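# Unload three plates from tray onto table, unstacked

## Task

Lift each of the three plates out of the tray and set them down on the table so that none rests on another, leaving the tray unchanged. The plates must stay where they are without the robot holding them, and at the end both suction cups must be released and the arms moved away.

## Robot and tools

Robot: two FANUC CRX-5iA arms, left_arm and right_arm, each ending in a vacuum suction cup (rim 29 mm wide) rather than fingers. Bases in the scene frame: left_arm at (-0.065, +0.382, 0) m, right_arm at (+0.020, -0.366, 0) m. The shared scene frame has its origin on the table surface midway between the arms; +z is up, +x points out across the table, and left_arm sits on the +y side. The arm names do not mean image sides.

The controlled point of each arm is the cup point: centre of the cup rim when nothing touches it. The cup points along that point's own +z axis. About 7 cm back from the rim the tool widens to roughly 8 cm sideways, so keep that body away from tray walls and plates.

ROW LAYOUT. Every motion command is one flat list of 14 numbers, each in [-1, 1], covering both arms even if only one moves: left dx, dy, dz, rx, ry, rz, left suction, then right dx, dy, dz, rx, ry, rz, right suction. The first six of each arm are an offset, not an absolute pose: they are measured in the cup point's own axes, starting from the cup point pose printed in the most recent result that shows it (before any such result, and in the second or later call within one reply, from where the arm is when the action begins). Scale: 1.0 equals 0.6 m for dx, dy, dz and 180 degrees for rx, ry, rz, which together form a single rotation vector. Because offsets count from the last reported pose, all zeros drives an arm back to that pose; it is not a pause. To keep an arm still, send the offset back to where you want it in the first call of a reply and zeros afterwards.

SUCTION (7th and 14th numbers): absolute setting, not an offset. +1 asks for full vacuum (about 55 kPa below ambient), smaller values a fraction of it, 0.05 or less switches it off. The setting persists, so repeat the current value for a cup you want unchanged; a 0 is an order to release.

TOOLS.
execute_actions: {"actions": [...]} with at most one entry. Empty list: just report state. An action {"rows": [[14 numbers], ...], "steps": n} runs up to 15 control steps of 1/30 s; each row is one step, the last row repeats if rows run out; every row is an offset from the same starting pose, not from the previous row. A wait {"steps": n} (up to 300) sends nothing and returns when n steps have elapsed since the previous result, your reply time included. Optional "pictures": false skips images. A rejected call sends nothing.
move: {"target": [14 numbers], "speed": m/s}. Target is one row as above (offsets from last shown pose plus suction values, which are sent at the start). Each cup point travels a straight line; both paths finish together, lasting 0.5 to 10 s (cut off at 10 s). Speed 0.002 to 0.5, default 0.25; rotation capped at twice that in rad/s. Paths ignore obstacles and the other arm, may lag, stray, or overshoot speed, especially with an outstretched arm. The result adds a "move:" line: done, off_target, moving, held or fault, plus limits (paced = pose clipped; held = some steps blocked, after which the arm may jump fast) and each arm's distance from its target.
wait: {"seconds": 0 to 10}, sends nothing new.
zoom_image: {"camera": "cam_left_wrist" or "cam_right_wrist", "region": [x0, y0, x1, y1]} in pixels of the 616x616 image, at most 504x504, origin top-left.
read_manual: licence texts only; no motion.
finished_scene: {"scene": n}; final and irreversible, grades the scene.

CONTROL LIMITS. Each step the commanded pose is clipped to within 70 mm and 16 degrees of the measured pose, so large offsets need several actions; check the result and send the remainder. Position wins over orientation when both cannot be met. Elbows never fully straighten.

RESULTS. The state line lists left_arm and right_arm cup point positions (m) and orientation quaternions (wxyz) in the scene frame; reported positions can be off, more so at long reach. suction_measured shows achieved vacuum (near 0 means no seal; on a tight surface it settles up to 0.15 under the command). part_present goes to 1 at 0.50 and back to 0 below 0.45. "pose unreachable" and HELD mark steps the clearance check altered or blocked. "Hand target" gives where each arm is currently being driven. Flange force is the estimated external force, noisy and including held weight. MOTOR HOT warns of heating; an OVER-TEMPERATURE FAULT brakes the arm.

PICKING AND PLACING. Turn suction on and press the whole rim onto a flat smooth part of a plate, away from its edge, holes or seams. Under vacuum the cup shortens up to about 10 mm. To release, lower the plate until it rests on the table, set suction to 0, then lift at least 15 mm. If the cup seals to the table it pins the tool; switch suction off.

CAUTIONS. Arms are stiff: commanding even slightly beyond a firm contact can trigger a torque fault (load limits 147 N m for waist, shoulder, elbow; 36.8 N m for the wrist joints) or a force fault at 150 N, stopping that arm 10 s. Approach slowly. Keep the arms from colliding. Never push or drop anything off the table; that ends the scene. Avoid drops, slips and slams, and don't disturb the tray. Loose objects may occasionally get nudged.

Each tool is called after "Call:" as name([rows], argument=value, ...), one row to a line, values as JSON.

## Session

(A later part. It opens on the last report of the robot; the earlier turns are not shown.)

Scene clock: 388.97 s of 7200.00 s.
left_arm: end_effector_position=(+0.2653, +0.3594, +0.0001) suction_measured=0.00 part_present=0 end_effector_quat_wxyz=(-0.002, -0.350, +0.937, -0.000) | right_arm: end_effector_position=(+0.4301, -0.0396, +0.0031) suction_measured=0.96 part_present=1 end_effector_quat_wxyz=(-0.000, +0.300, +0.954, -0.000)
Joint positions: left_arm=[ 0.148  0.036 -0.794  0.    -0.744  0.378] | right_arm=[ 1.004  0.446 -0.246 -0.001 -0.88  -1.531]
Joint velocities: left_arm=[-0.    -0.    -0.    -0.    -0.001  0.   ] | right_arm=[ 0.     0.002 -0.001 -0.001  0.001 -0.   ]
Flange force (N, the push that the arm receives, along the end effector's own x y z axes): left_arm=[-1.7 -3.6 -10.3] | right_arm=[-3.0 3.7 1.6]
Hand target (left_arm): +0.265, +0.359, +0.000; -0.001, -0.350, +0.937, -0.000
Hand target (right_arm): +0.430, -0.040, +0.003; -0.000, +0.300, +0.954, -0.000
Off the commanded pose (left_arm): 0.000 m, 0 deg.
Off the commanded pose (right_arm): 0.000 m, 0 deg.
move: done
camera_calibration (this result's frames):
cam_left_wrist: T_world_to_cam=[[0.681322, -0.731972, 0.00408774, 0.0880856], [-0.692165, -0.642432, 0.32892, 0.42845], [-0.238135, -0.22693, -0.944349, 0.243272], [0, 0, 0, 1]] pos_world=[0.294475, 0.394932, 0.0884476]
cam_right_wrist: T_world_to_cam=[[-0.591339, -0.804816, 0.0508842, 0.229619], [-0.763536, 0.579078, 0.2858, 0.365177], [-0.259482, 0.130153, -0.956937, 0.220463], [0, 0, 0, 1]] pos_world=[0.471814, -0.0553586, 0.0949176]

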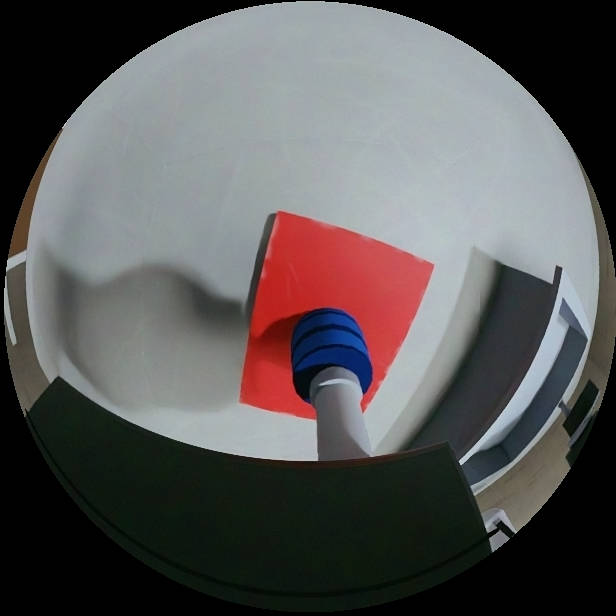

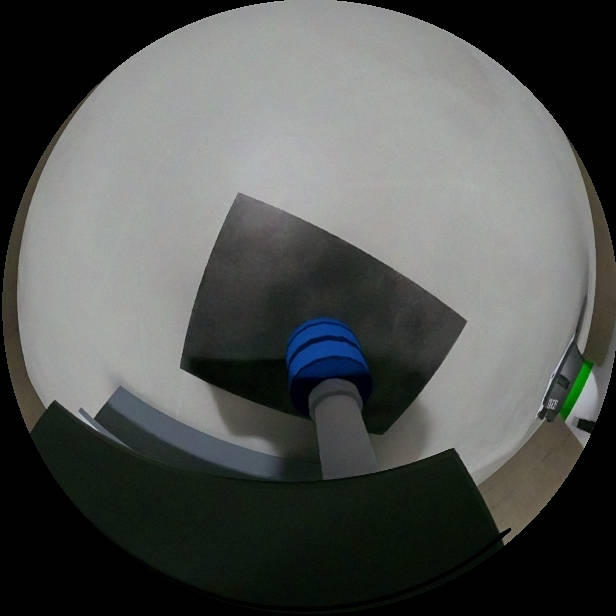

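Call:
move(target=[0,0,-0.1415,0,0,0,0, 0,0,0.0025,0,0,0,1], speed=0.25)

Call:
move(target=[0.0243,-0.2535,0.0583,0,0,0,0, 0,0,0,0,0,0,1], speed=0.3)

Call:
move(target=[0,0,0.065,0,0,0,1, 0,0,0,0,0,0,1], speed=0.07)

Scene clock: 421.87 s of 7200.00 s.
left_arm: end_effector_position=(+0.2654, +0.3593, +0.0849) suction_measured=0.00 part_present=0 end_effector_quat_wxyz=(-0.002, -0.350, +0.937, -0.000) | right_arm: end_effector_position=(+0.4301, -0.0396, +0.0016) suction_measured=0.96 part_present=1 end_effector_quat_wxyz=(-0.000, +0.300, +0.954, -0.000)
Joint positions: left_arm=[ 0.147 -0.145 -0.705  0.    -1.014  0.378] | right_arm=[ 1.004  0.448 -0.247 -0.001 -0.876 -1.531]
Joint velocities: left_arm=[-0.    -0.004  0.    -0.    -0.003 -0.   ] | right_arm=[-0.    -0.    -0.001 -0.    -0.001 -0.001]
Flange force (N, the push that the arm receives, along the end effector's own x y z axes): left_arm=[-0.1 -2.4 -1.0] | right_arm=[-4.7 7.6 3.5]
Hand target (left_arm): +0.265, +0.359, +0.085; -0.002, -0.350, +0.937, -0.000
Hand target (right_arm): +0.430, -0.040, +0.002; -0.000, +0.300, +0.954, -0.000
Off the commanded pose (left_arm): 0.000 m, 0 deg.
Off the commanded pose (right_arm): 0.000 m, 0 deg.
move: done
camera_calibration (this result's frames):
cam_left_wrist: T_world_to_cam=[[0.681233, -0.732055, 0.00414881, 0.0877332], [-0.692241, -0.642319, 0.328981, 0.400538], [-0.238167, -0.226985, -0.944327, 0.323372], [0, 0, 0, 1]] pos_world=[0.294519, 0.394899, 0.173235]
cam_right_wrist: T_world_to_cam=[[-0.591285, -0.804856, 0.0508831, 0.229665], [-0.763561, 0.579019, 0.285851, 0.3656], [-0.259531, 0.130167, -0.956922, 0.219041], [0, 0, 0, 1]] pos_world=[0.471804, -0.0553544, 0.0934119]

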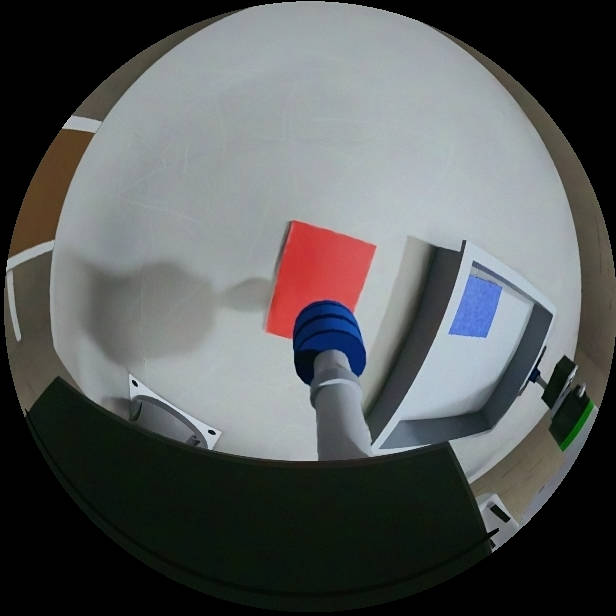

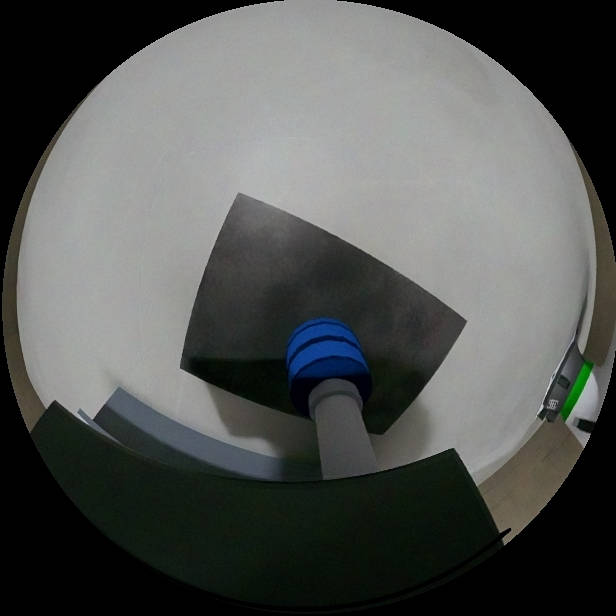

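Scene clock: 422.97 s of 7200.00 s.
left_arm: end_effector_position=(+0.3537, +0.2352, +0.0499) suction_measured=0.00 part_present=0 end_effector_quat_wxyz=(-0.001, -0.350, +0.937, +0.000) | right_arm: end_effector_position=(+0.4301, -0.0396, +0.0016) suction_measured=0.98 part_present=1 end_effector_quat_wxyz=(-0.000, +0.300, +0.954, -0.000)
Joint positions: left_arm=[-0.228  0.201 -0.447  0.001 -0.926  0.754] | right_arm=[ 1.004  0.448 -0.247 -0.001 -0.876 -1.531]
Joint velocities: left_arm=[-0.002  0.004  0.004 -0.001 -0.001  0.003] | right_arm=[ 0.     0.001 -0.001  0.     0.001 -0.001]
Flange force (N, the push that the arm receives, along the end effector's own x y z axes): left_arm=[1.7 -2.2 -3.8] | right_arm=[-3.5 6.2 2.7]
Hand target (left_arm): +0.354, +0.235, +0.050; -0.001, -0.350, +0.937, +0.000
Hand target (right_arm): +0.430, -0.040, +0.002; -0.000, +0.300, +0.954, -0.000
Off the commanded pose (left_arm): 0.000 m, 0 deg.
Off the commanded pose (right_arm): 0.000 m, 0 deg.
move: done
camera_calibration (this result's frames):
cam_left_wrist: T_world_to_cam=[[0.681257, -0.732037, 0.00322932, -0.0631631], [-0.692139, -0.642677, 0.328495, 0.393513], [-0.238395, -0.226025, -0.9445, 0.283084], [0, 0, 0, 1]] pos_world=[0.382882, 0.270648, 0.13831]
cam_right_wrist: T_world_to_cam=[[-0.591285, -0.804856, 0.0508833, 0.229665], [-0.763561, 0.579019, 0.285851, 0.365601], [-0.259531, 0.130167, -0.956922, 0.219041], [0, 0, 0, 1]] pos_world=[0.471804, -0.0553545, 0.0934117]

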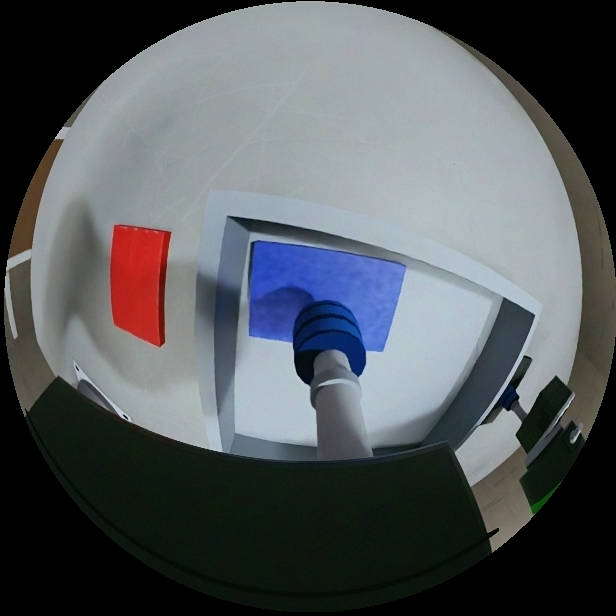

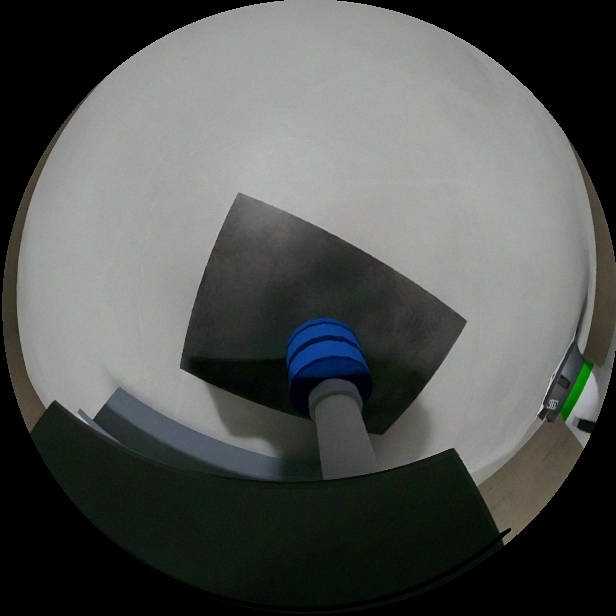

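Scene clock: 423.87 s of 7200.00 s.
left_arm: end_effector_position=(+0.3537, +0.2352, +0.0110) suction_measured=0.34 part_present=0 end_effector_quat_wxyz=(-0.001, -0.350, +0.937, +0.000) | right_arm: end_effector_position=(+0.4301, -0.0396, +0.0016) suction_measured=1.00 part_present=1 end_effector_quat_wxyz=(-0.000, +0.300, +0.954, -0.000)
Joint positions: left_arm=[-0.228  0.269 -0.477  0.    -0.828  0.754] | right_arm=[ 1.004  0.448 -0.247 -0.001 -0.876 -1.531]
Joint velocities: left_arm=[-0.     0.001 -0.001  0.     0.003 -0.   ] | right_arm=[-0.     0.     0.     0.001 -0.001  0.003]
Flange force (N, the push that the arm receives, along the end effector's own x y z axes): left_arm=[-1.3 -4.1 0.2] | right_arm=[-4.2 7.0 2.3]
Hand target (left_arm): +0.354, +0.235, +0.011; -0.001, -0.350, +0.937, +0.000
Hand target (right_arm): +0.430, -0.040, +0.002; -0.000, +0.300, +0.954, -0.000
Off the commanded pose (left_arm): 0.000 m, 0 deg.
Off the commanded pose (right_arm): 0.000 m, 0 deg.
move: done
camera_calibration (this result's frames):
cam_left_wrist: T_world_to_cam=[[0.681248, -0.732046, 0.00316643, -0.0630058], [-0.692155, -0.642705, 0.328406, 0.406303], [-0.238373, -0.225918, -0.944531, 0.246291], [0, 0, 0, 1]] pos_world=[0.382856, 0.270651, 0.0993972]
cam_right_wrist: T_world_to_cam=[[-0.591285, -0.804856, 0.0508833, 0.229665], [-0.763561, 0.57902, 0.285851, 0.3656], [-0.259531, 0.130167, -0.956922, 0.219041], [0, 0, 0, 1]] pos_world=[0.471804, -0.0553545, 0.0934117]

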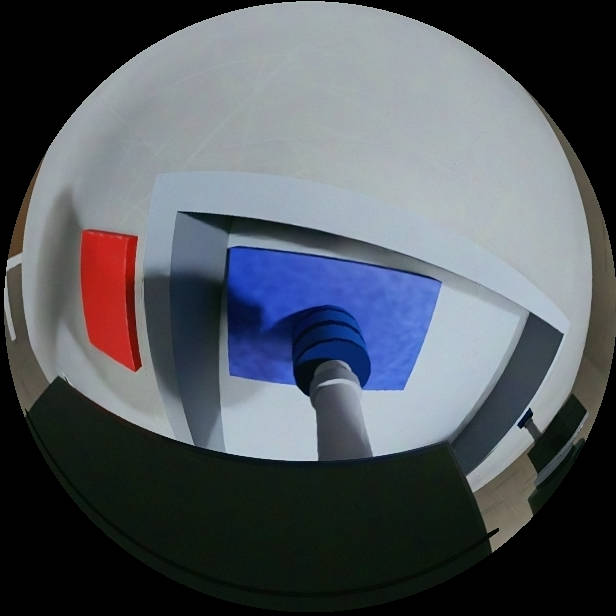

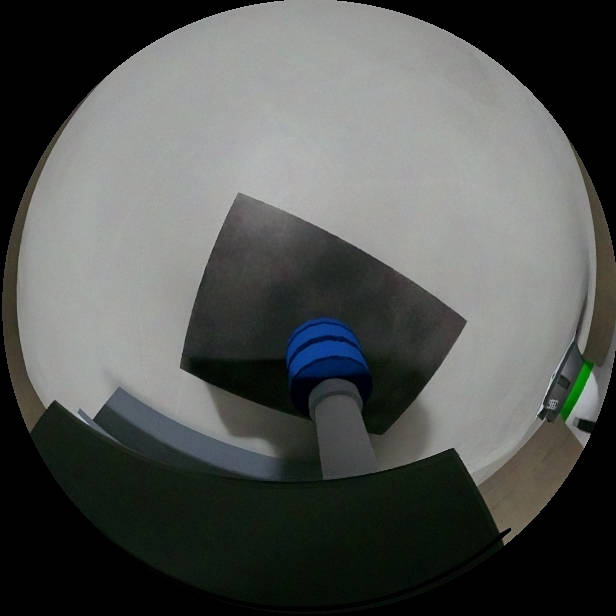

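Call:
move(target=[0,0,0,0,0,0,1, 0,0,0.0025,0,0,0,1], speed=0.005)

Scene clock: 427.93 s of 7200.00 s.
left_arm: end_effector_position=(+0.3536, +0.2352, +0.0109) suction_measured=0.98 part_present=1 end_effector_quat_wxyz=(-0.002, -0.350, +0.937, +0.000) | right_arm: end_effector_position=(+0.4301, -0.0396, +0.0001) suction_measured=1.00 part_present=1 end_effector_quat_wxyz=(-0.000, +0.300, +0.954, -0.000)
Joint positions: left_arm=[-0.228  0.269 -0.477  0.001 -0.828  0.754] | right_arm=[ 1.004  0.45  -0.248 -0.001 -0.873 -1.531]
Joint velocities: left_arm=[-0.    -0.001 -0.     0.    -0.001  0.   ] | right_arm=[-0.     0.001 -0.001 -0.001 -0.    -0.002]
Flange force (N, the push that the arm receives, along the end effector's own x y z axes): left_arm=[-1.5 -3.3 -0.4] | right_arm=[-3.8 5.7 1.9]
Hand target (left_arm): +0.354, +0.235, +0.011; -0.001, -0.350, +0.937, +0.000
Hand target (right_arm): +0.430, -0.040, +0.000; -0.000, +0.300, +0.954, -0.000
Off the commanded pose (left_arm): 0.000 m, 0 deg.
Off the commanded pose (right_arm): 0.000 m, 0 deg.
move: done
camera_calibration (this result's frames):
cam_left_wrist: T_world_to_cam=[[0.681282, -0.732014, 0.00311448, -0.063011], [-0.692074, -0.642712, 0.328565, 0.406274], [-0.238512, -0.226001, -0.944476, 0.246287], [0, 0, 0, 1]] pos_world=[0.382843, 0.270653, 0.0993208]
cam_right_wrist: T_world_to_cam=[[-0.591287, -0.804855, 0.0508823, 0.229741], [-0.76356, 0.579021, 0.285849, 0.366024], [-0.259529, 0.130167, -0.956923, 0.217622], [0, 0, 0, 1]] pos_world=[0.471804, -0.0553546, 0.0919297]

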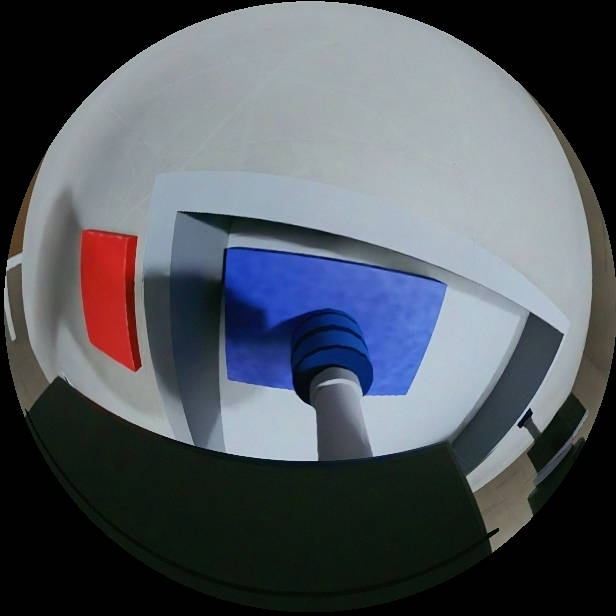

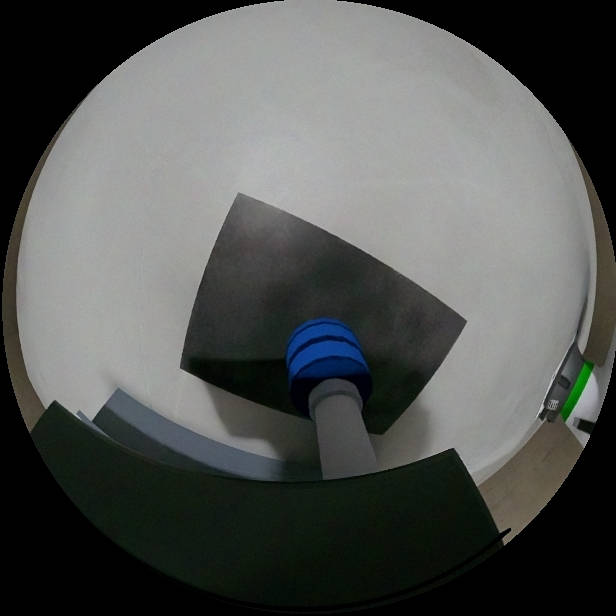

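Call:
move(target=[0,0,-0.1235,0,0,0,1, 0,0,0.0023,0,0,0,1], speed=0.22)

Scene clock: 432.33 s of 7200.00 s.
left_arm: end_effector_position=(+0.3536, +0.2350, +0.0849) suction_measured=1.00 part_present=1 end_effector_quat_wxyz=(-0.002, -0.350, +0.937, +0.000) | right_arm: end_effector_position=(+0.4301, -0.0396, -0.0013) suction_measured=0.98 part_present=1 end_effector_quat_wxyz=(-0.000, +0.300, +0.954, -0.000)
Joint positions: left_arm=[-0.228  0.147 -0.412  0.001 -1.015  0.754] | right_arm=[ 1.004  0.453 -0.249 -0.001 -0.87  -1.531]
Joint velocities: left_arm=[ 0.002  0.     0.001 -0.    -0.002 -0.   ] | right_arm=[-0.    -0.    -0.001  0.    -0.001  0.002]
Flange force (N, the push that the arm receives, along the end effector's own x y z axes): left_arm=[-0.1 -1.8 -0.9] | right_arm=[0.8 -4.7 -41.4]
Hand target (left_arm): +0.354, +0.235, +0.085; -0.002, -0.350, +0.937, +0.000
Hand target (right_arm): +0.430, -0.040, -0.001; -0.000, +0.300, +0.954, -0.000
Off the commanded pose (left_arm): 0.000 m, 0 deg.
Off the commanded pose (right_arm): 0.000 m, 0 deg.
move: done
camera_calibration (this result's frames):
cam_left_wrist: T_world_to_cam=[[0.681055, -0.732226, 0.00313571, -0.063203], [-0.692263, -0.642477, 0.328626, 0.381856], [-0.238614, -0.225983, -0.944455, 0.316177], [0, 0, 0, 1]] pos_world=[0.382834, 0.270506, 0.173326]
cam_right_wrist: T_world_to_cam=[[-0.591286, -0.804858, 0.0508373, 0.229825], [-0.76357, 0.579009, 0.285848, 0.366414], [-0.259502, 0.1302, -0.956926, 0.216316], [0, 0, 0, 1]] pos_world=[0.471809, -0.0553445, 0.0905756]

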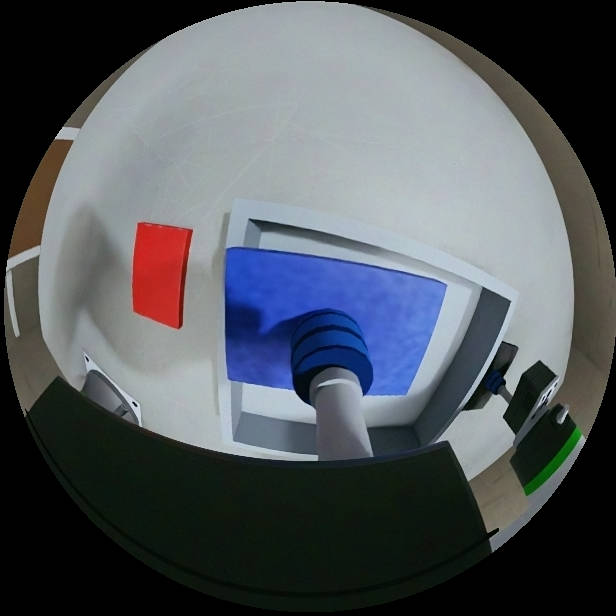

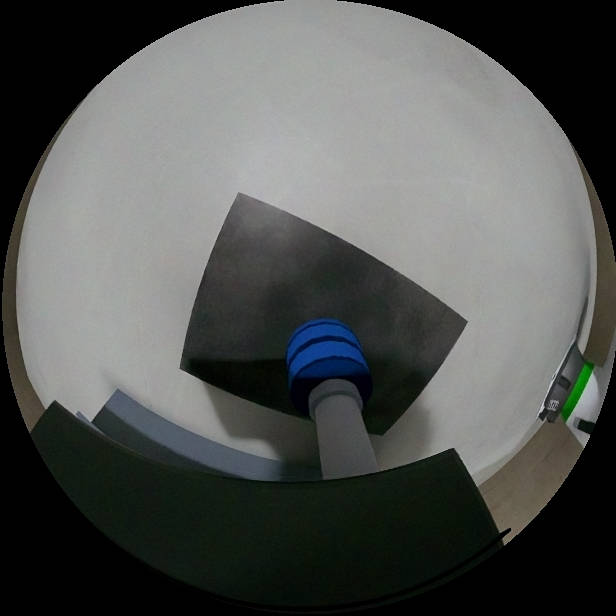

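Call:
move(target=[-0.2293,-0.0446,0,0,0,0,1, 0,0,-0.002,0,0,0,0], speed=0.28)

Call:
move(target=[0,0,0.125,0,0,0,1, 0,0,-0.2,0,0,0,0], speed=0.25)

Call:
move(target=[0,0,0.0133,0,0,0,1, 0,0,0,0,0,0,0], speed=0.03)

Scene clock: 454.10 s of 7200.00 s.
left_arm: end_effector_position=(+0.4751, +0.3046, +0.0849) suction_measured=0.98 part_present=1 end_effector_quat_wxyz=(-0.002, -0.350, +0.937, +0.000) | right_arm: end_effector_position=(+0.4301, -0.0396, -0.0001) suction_measured=0.01 part_present=0 end_effector_quat_wxyz=(-0.000, +0.300, +0.954, -0.000)
Joint positions: left_arm=[-0.09   0.379 -0.114  0.001 -1.081  0.615] | right_arm=[ 1.004  0.451 -0.248 -0.001 -0.873 -1.531]
Joint velocities: left_arm=[ 0.     0.001  0.004 -0.    -0.001 -0.   ] | right_arm=[ 0.     0.    -0.001  0.    -0.    -0.001]
Flange force (N, the push that the arm receives, along the end effector's own x y z axes): left_arm=[-3.8 -5.5 -2.8] | right_arm=[-4.0 5.2 -5.7]
Hand target (left_arm): +0.475, +0.305, +0.085; -0.002, -0.350, +0.937, +0.000
Hand target (right_arm): +0.430, -0.040, -0.000; -0.000, +0.300, +0.954, -0.000
Off the commanded pose (left_arm): 0.001 m, 0 deg.
Off the commanded pose (right_arm): 0.000 m, 0 deg.
move: done
camera_calibration (this result's frames):
cam_left_wrist: T_world_to_cam=[[0.681032, -0.732245, 0.0035243, -0.0950129], [-0.692311, -0.642308, 0.328855, 0.510659], [-0.238539, -0.2264, -0.944374, 0.360962], [0, 0, 0, 1]] pos_world=[0.504345, 0.340149, 0.173286]
cam_right_wrist: T_world_to_cam=[[-0.591292, -0.804854, 0.050839, 0.229765], [-0.763565, 0.579015, 0.285849, 0.366074], [-0.259503, 0.130201, -0.956925, 0.217462], [0, 0, 0, 1]] pos_world=[0.471812, -0.0553486, 0.0917722]

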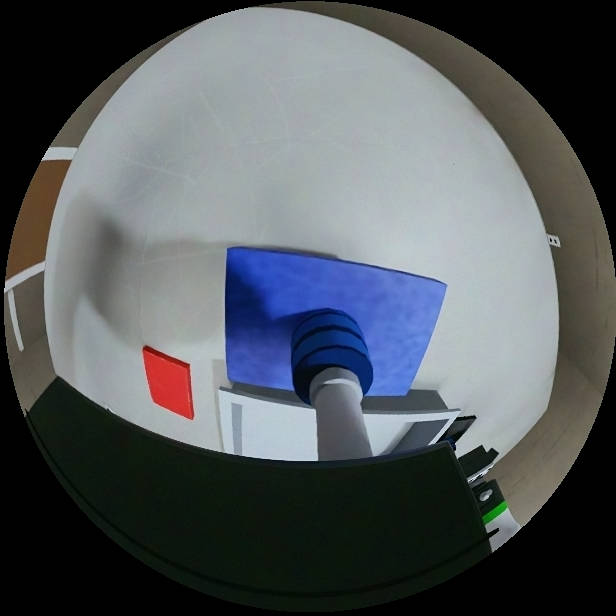

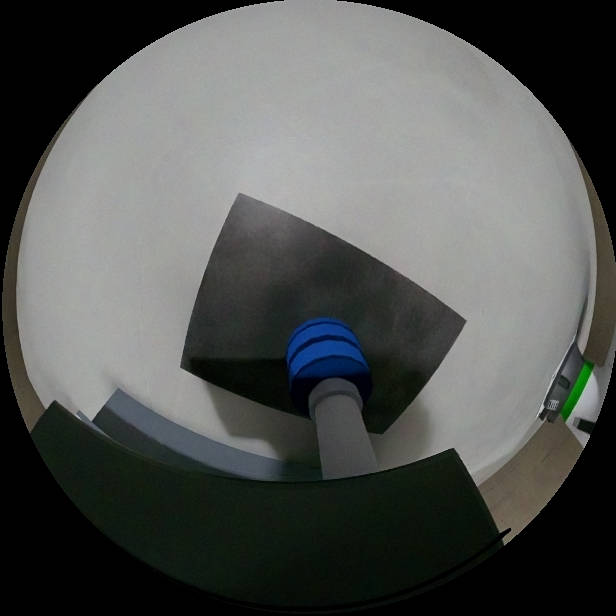

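Scene clock: 455.07 s of 7200.00 s.
left_arm: end_effector_position=(+0.4751, +0.3047, +0.0100) suction_measured=0.99 part_present=1 end_effector_quat_wxyz=(-0.002, -0.350, +0.937, +0.000) | right_arm: end_effector_position=(+0.4301, -0.0396, +0.1197) suction_measured=0.01 part_present=0 end_effector_quat_wxyz=(-0.000, +0.300, +0.954, -0.000)
Joint positions: left_arm=[-0.09   0.479 -0.174  0.001 -0.921  0.615] | right_arm=[ 1.004  0.291 -0.142 -0.001 -1.138 -1.531]
Joint velocities: left_arm=[-0.     0.    -0.     0.     0.001  0.   ] | right_arm=[ 0.001 -0.001  0.002 -0.    -0.002  0.002]
Flange force (N, the push that the arm receives, along the end effector's own x y z axes): left_arm=[-0.2 -2.5 -2.3] | right_arm=[-1.0 3.3 0.3]
Hand target (left_arm): +0.475, +0.305, +0.010; -0.002, -0.350, +0.937, +0.000
Hand target (right_arm): +0.430, -0.040, +0.120; -0.000, +0.300, +0.954, -0.000
Off the commanded pose (left_arm): 0.000 m, 0 deg.
Off the commanded pose (right_arm): 0.000 m, 0 deg.
move: done
camera_calibration (this result's frames):
cam_left_wrist: T_world_to_cam=[[0.681127, -0.732157, 0.00349622, -0.0947662], [-0.692235, -0.642417, 0.328803, 0.535313], [-0.238489, -0.226377, -0.944392, 0.290174], [0, 0, 0, 1]] pos_world=[0.504313, 0.340199, 0.0983566]
cam_right_wrist: T_world_to_cam=[[-0.591381, -0.804787, 0.0508568, 0.223735], [-0.763489, 0.579099, 0.285881, 0.331894], [-0.259525, 0.130236, -0.956915, 0.332058], [0, 0, 0, 1]] pos_world=[0.471887, -0.0553866, 0.21149]

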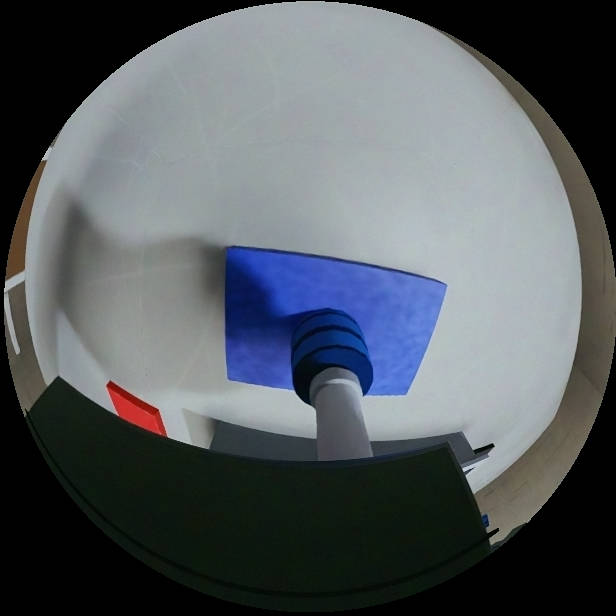

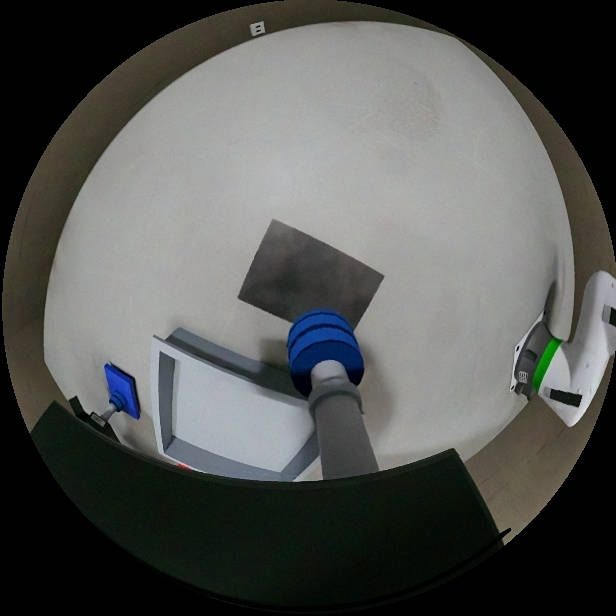

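Scene clock: 455.77 s of 7200.00 s.
left_arm: end_effector_position=(+0.4751, +0.3047, +0.0021) suction_measured=0.96 part_present=1 end_effector_quat_wxyz=(-0.002, -0.350, +0.937, +0.000) | right_arm: end_effector_position=(+0.4301, -0.0396, +0.1197) suction_measured=0.01 part_present=0 end_effector_quat_wxyz=(-0.000, +0.300, +0.954, -0.000)
Joint positions: left_arm=[-0.09   0.491 -0.179  0.001 -0.904  0.615] | right_arm=[ 1.004  0.291 -0.142 -0.001 -1.138 -1.531]
Joint velocities: left_arm=[ 0.001  0.003 -0.    -0.     0.002  0.   ] | right_arm=[ 0.    -0.001 -0.001 -0.     0.    -0.001]
Flange force (N, the push that the arm receives, along the end effector's own x y z axes): left_arm=[-1.3 -3.3 -1.5] | right_arm=[-4.6 6.3 0.1]
Hand target (left_arm): +0.475, +0.305, +0.002; -0.002, -0.350, +0.937, +0.000
Hand target (right_arm): +0.430, -0.040, +0.120; -0.000, +0.300, +0.954, -0.000
Off the commanded pose (left_arm): 0.000 m, 0 deg.
Off the commanded pose (right_arm): 0.000 m, 0 deg.
move: done
camera_calibration (this result's frames):
cam_left_wrist: T_world_to_cam=[[0.681139, -0.732146, 0.00350618, -0.0947494], [-0.692227, -0.642426, 0.328801, 0.53791], [-0.238478, -0.226386, -0.944393, 0.282709], [0, 0, 0, 1]] pos_world=[0.504313, 0.340198, 0.0904557]
cam_right_wrist: T_world_to_cam=[[-0.59132, -0.804832, 0.050851, 0.223715], [-0.76353, 0.579039, 0.285896, 0.331874], [-0.259543, 0.13023, -0.956911, 0.332085], [0, 0, 0, 1]] pos_world=[0.471873, -0.0553625, 0.211518]

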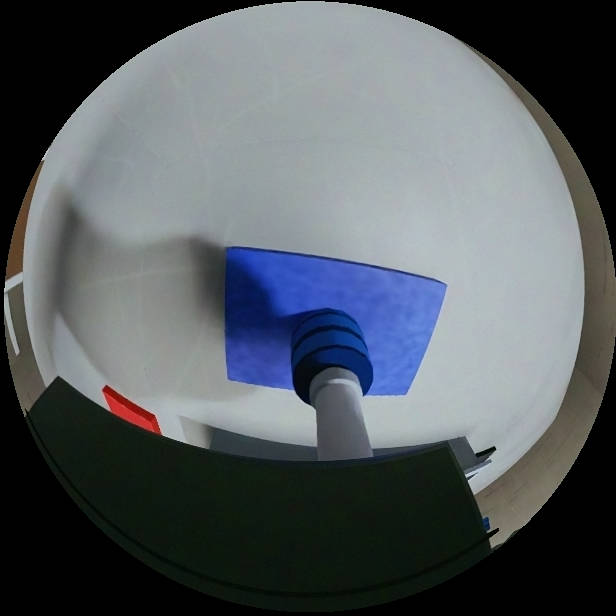

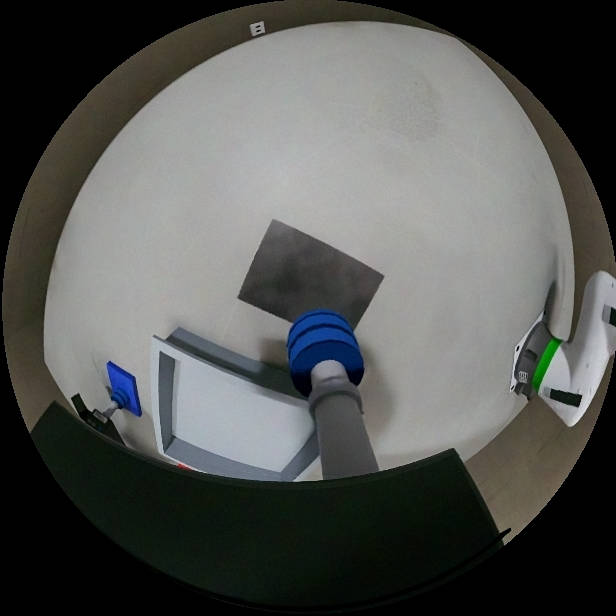

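Call:
move(target=[0,0,0.0037,0,0,0,1, 0,0,0,0,0,0,0], speed=0.008)

Scene clock: 459.77 s of 7200.00 s.
left_arm: end_effector_position=(+0.4752, +0.3047, -0.0000) suction_measured=1.00 part_present=1 end_effector_quat_wxyz=(-0.001, -0.350, +0.937, +0.000) | right_arm: end_effector_position=(+0.4301, -0.0396, +0.1197) suction_measured=0.01 part_present=0 end_effector_quat_wxyz=(-0.000, +0.300, +0.954, -0.000)
Joint positions: left_arm=[-0.09   0.495 -0.18   0.001 -0.9    0.615] | right_arm=[ 1.004  0.291 -0.142 -0.001 -1.138 -1.531]
Joint velocities: left_arm=[-0.     0.002  0.     0.     0.001 -0.   ] | right_arm=[ 0.    -0.001 -0.    -0.001 -0.001 -0.001]
Flange force (N, the push that the arm receives, along the end effector's own x y z axes): left_arm=[5.5 6.6 -43.1] | right_arm=[-3.8 5.9 0.5]
Hand target (left_arm): +0.475, +0.305, -0.000; -0.002, -0.350, +0.937, +0.000
Hand target (right_arm): +0.430, -0.040, +0.120; -0.000, +0.300, +0.954, -0.000
Off the commanded pose (left_arm): 0.000 m, 0 deg.
Off the commanded pose (right_arm): 0.000 m, 0 deg.
move: done
camera_calibration (this result's frames):
cam_left_wrist: T_world_to_cam=[[0.681133, -0.732151, 0.00359143, -0.0947712], [-0.692283, -0.642431, 0.328675, 0.538674], [-0.238333, -0.226358, -0.944436, 0.280667], [0, 0, 0, 1]] pos_world=[0.504359, 0.340205, 0.0883638]
cam_right_wrist: T_world_to_cam=[[-0.591385, -0.804784, 0.050857, 0.223736], [-0.763482, 0.579102, 0.285896, 0.331886], [-0.259536, 0.130246, -0.95691, 0.332059], [0, 0, 0, 1]] pos_world=[0.471884, -0.055386, 0.211487]

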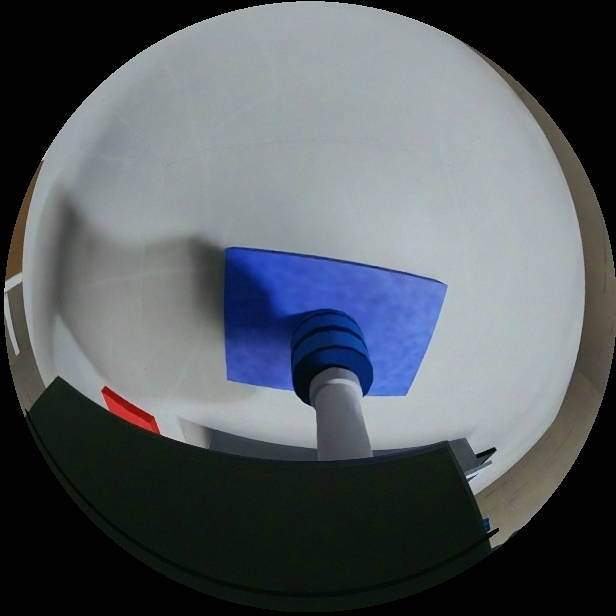

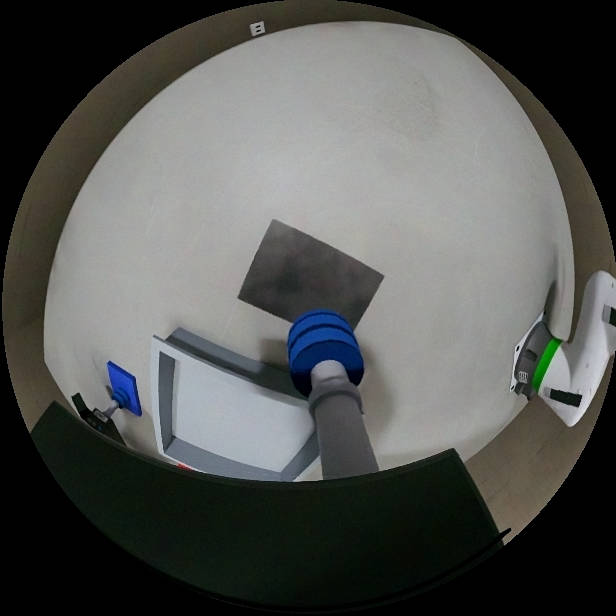

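Blue is resting on the table. Releasing, then lifting clear.

Call:
move(target=[0,0,-0.002,0,0,0,0, 0,0,0,0,0,0,0], speed=0.003)

Call:
move(target=[0,0,-0.3,0,0,0,0, 0,0,-0.12,0,0,0,0], speed=0.3)

Scene clock: 464.87 s of 7200.00 s.
left_arm: end_effector_position=(+0.4751, +0.3047, +0.0011) suction_measured=0.00 part_present=0 end_effector_quat_wxyz=(-0.002, -0.350, +0.937, +0.000) | right_arm: end_effector_position=(+0.4301, -0.0396, +0.1197) suction_measured=0.01 part_present=0 end_effector_quat_wxyz=(-0.000, +0.300, +0.954, -0.000)
Joint positions: left_arm=[-0.09   0.493 -0.179  0.001 -0.902  0.615] | right_arm=[ 1.004  0.291 -0.142 -0.001 -1.138 -1.531]
Joint velocities: left_arm=[ 0.  0.  0. -0. -0. -0.] | right_arm=[ 0.     0.001  0.    -0.001  0.    -0.001]
Flange force (N, the push that the arm receives, along the end effector's own x y z axes): left_arm=[-0.1 -1.8 -12.0] | right_arm=[-4.0 6.7 -0.6]
Hand target (left_arm): +0.475, +0.305, +0.001; -0.001, -0.350, +0.937, +0.000
Hand target (right_arm): +0.430, -0.040, +0.120; -0.000, +0.300, +0.954, -0.000
Off the commanded pose (left_arm): 0.000 m, 0 deg.
Off the commanded pose (right_arm): 0.000 m, 0 deg.
move: done
camera_calibration (this result's frames):
cam_left_wrist: T_world_to_cam=[[0.681137, -0.732147, 0.00346415, -0.0947202], [-0.692207, -0.642424, 0.328846, 0.538194], [-0.238539, -0.226387, -0.944377, 0.2818], [0, 0, 0, 1]] pos_world=[0.504279, 0.340196, 0.0894707]
cam_right_wrist: T_world_to_cam=[[-0.591321, -0.804832, 0.0508506, 0.223715], [-0.76353, 0.579039, 0.285896, 0.331874], [-0.259542, 0.13023, -0.956911, 0.332084], [0, 0, 0, 1]] pos_world=[0.471873, -0.0553625, 0.211518]

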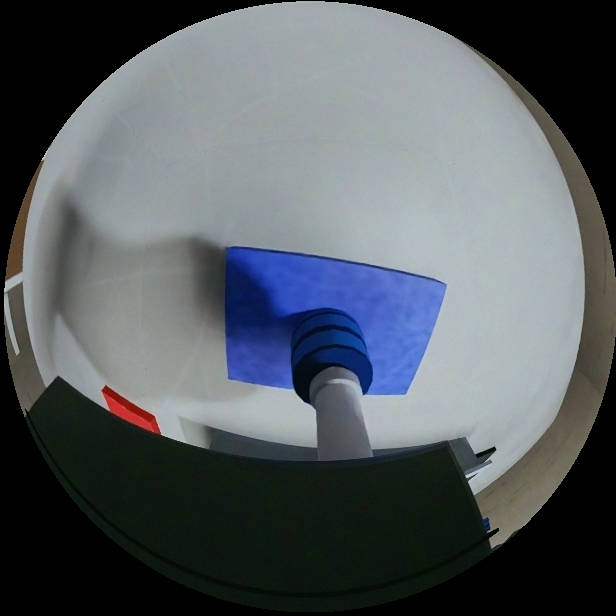

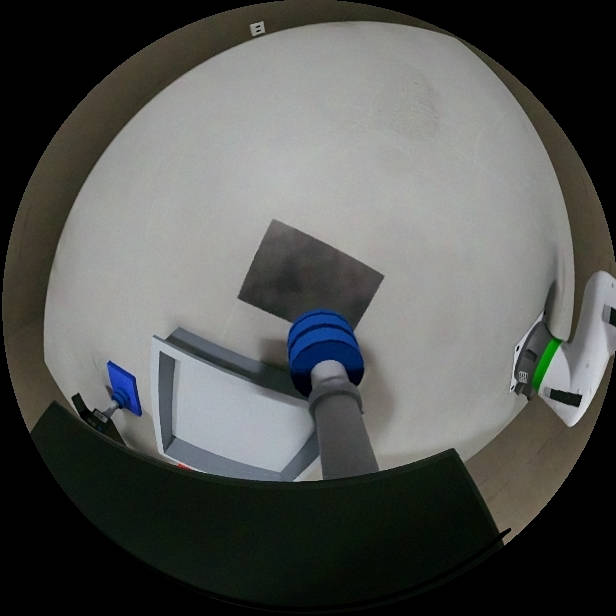

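Scene clock: 465.97 s of 7200.00 s.
left_arm: end_effector_position=(+0.4751, +0.3047, +0.1809) suction_measured=0.00 part_present=0 end_effector_quat_wxyz=(-0.002, -0.350, +0.937, +0.000) | right_arm: end_effector_position=(+0.4302, -0.0396, +0.1916) suction_measured=0.01 part_present=0 end_effector_quat_wxyz=(-0.000, +0.300, +0.954, -0.000)
Joint positions: left_arm=[-0.09   0.291  0.009  0.001 -1.293  0.615] | right_arm=[ 1.004  0.23  -0.041 -0.    -1.301 -1.531]
Joint velocities: left_arm=[-0.    -0.001  0.002 -0.    -0.003  0.001] | right_arm=[ 0.     0.     0.001 -0.002 -0.003  0.001]
Flange force (N, the push that the arm receives, along the end effector's own x y z axes): left_arm=[0.6 -0.7 -2.6] | right_arm=[-5.5 8.5 -1.3]
Hand target (left_arm): +0.475, +0.305, +0.181; -0.002, -0.350, +0.937, +0.000
Hand target (right_arm): +0.430, -0.040, +0.192; -0.000, +0.300, +0.954, -0.000
Off the commanded pose (left_arm): 0.001 m, 0 deg.
Off the commanded pose (right_arm): 0.000 m, 0 deg.
move: done
camera_calibration (this result's frames):
cam_left_wrist: T_world_to_cam=[[0.680989, -0.732285, 0.00352615, -0.0953028], [-0.69233, -0.64225, 0.328928, 0.479072], [-0.238605, -0.226438, -0.944348, 0.451701], [0, 0, 0, 1]] pos_world=[0.504354, 0.340177, 0.269319]
cam_right_wrist: T_world_to_cam=[[-0.591182, -0.804933, 0.0508621, 0.220051], [-0.763683, 0.578938, 0.285691, 0.31147], [-0.259408, 0.130053, -0.956971, 0.400875], [0, 0, 0, 1]] pos_world=[0.471944, -0.0553302, 0.283449]

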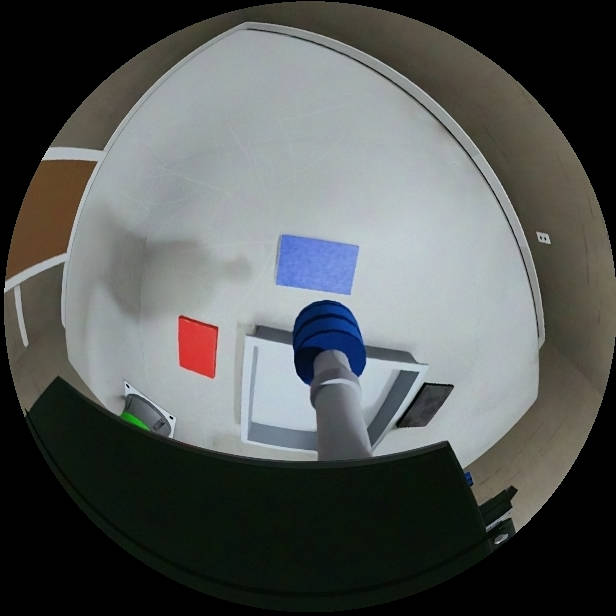

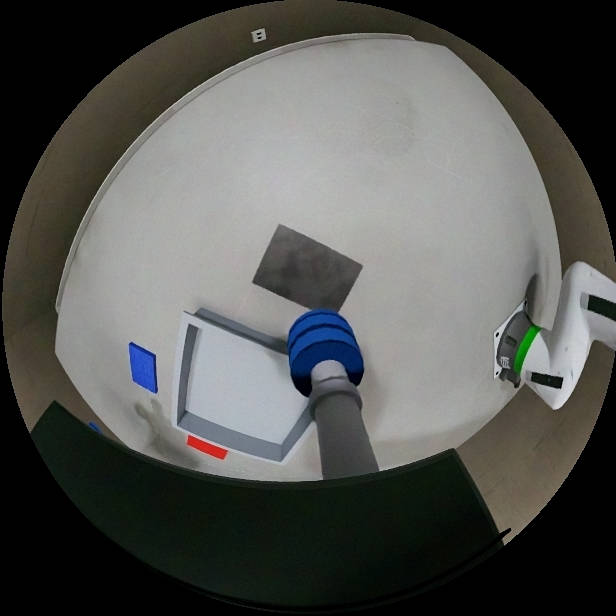

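Call:
zoom_image(camera="cam_left_wrist", region=[160, 220, 480, 470])

Call:
zoom_image(camera="cam_right_wrist", region=[110, 210, 400, 480])

Region (160, 220, 480, 470) of cam_left_wrist's 616x616 image, scaled by 1.575, with more detail than that image has; it fills the top 394 rows of this view, and the rest is white.

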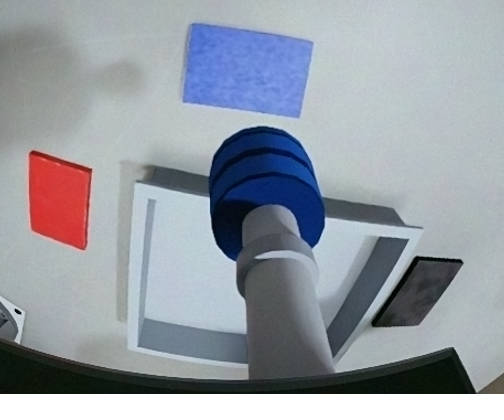

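Region (110, 210, 400, 480) of cam_right_wrist's 616x616 image, scaled by 1.738, with more detail than that image has; it fills the top 469 rows of this view, and the rest is white.

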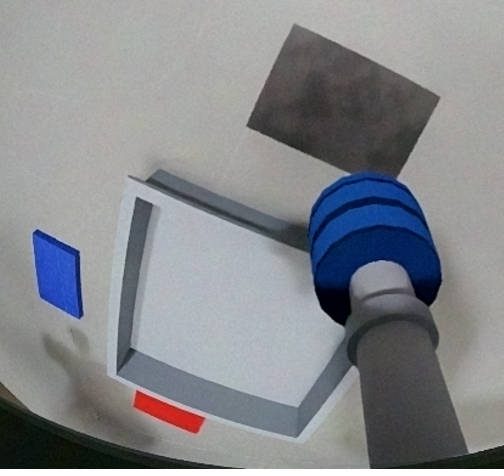

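Call:
finished_scene(scene=1)

The scene is finished: the task was done.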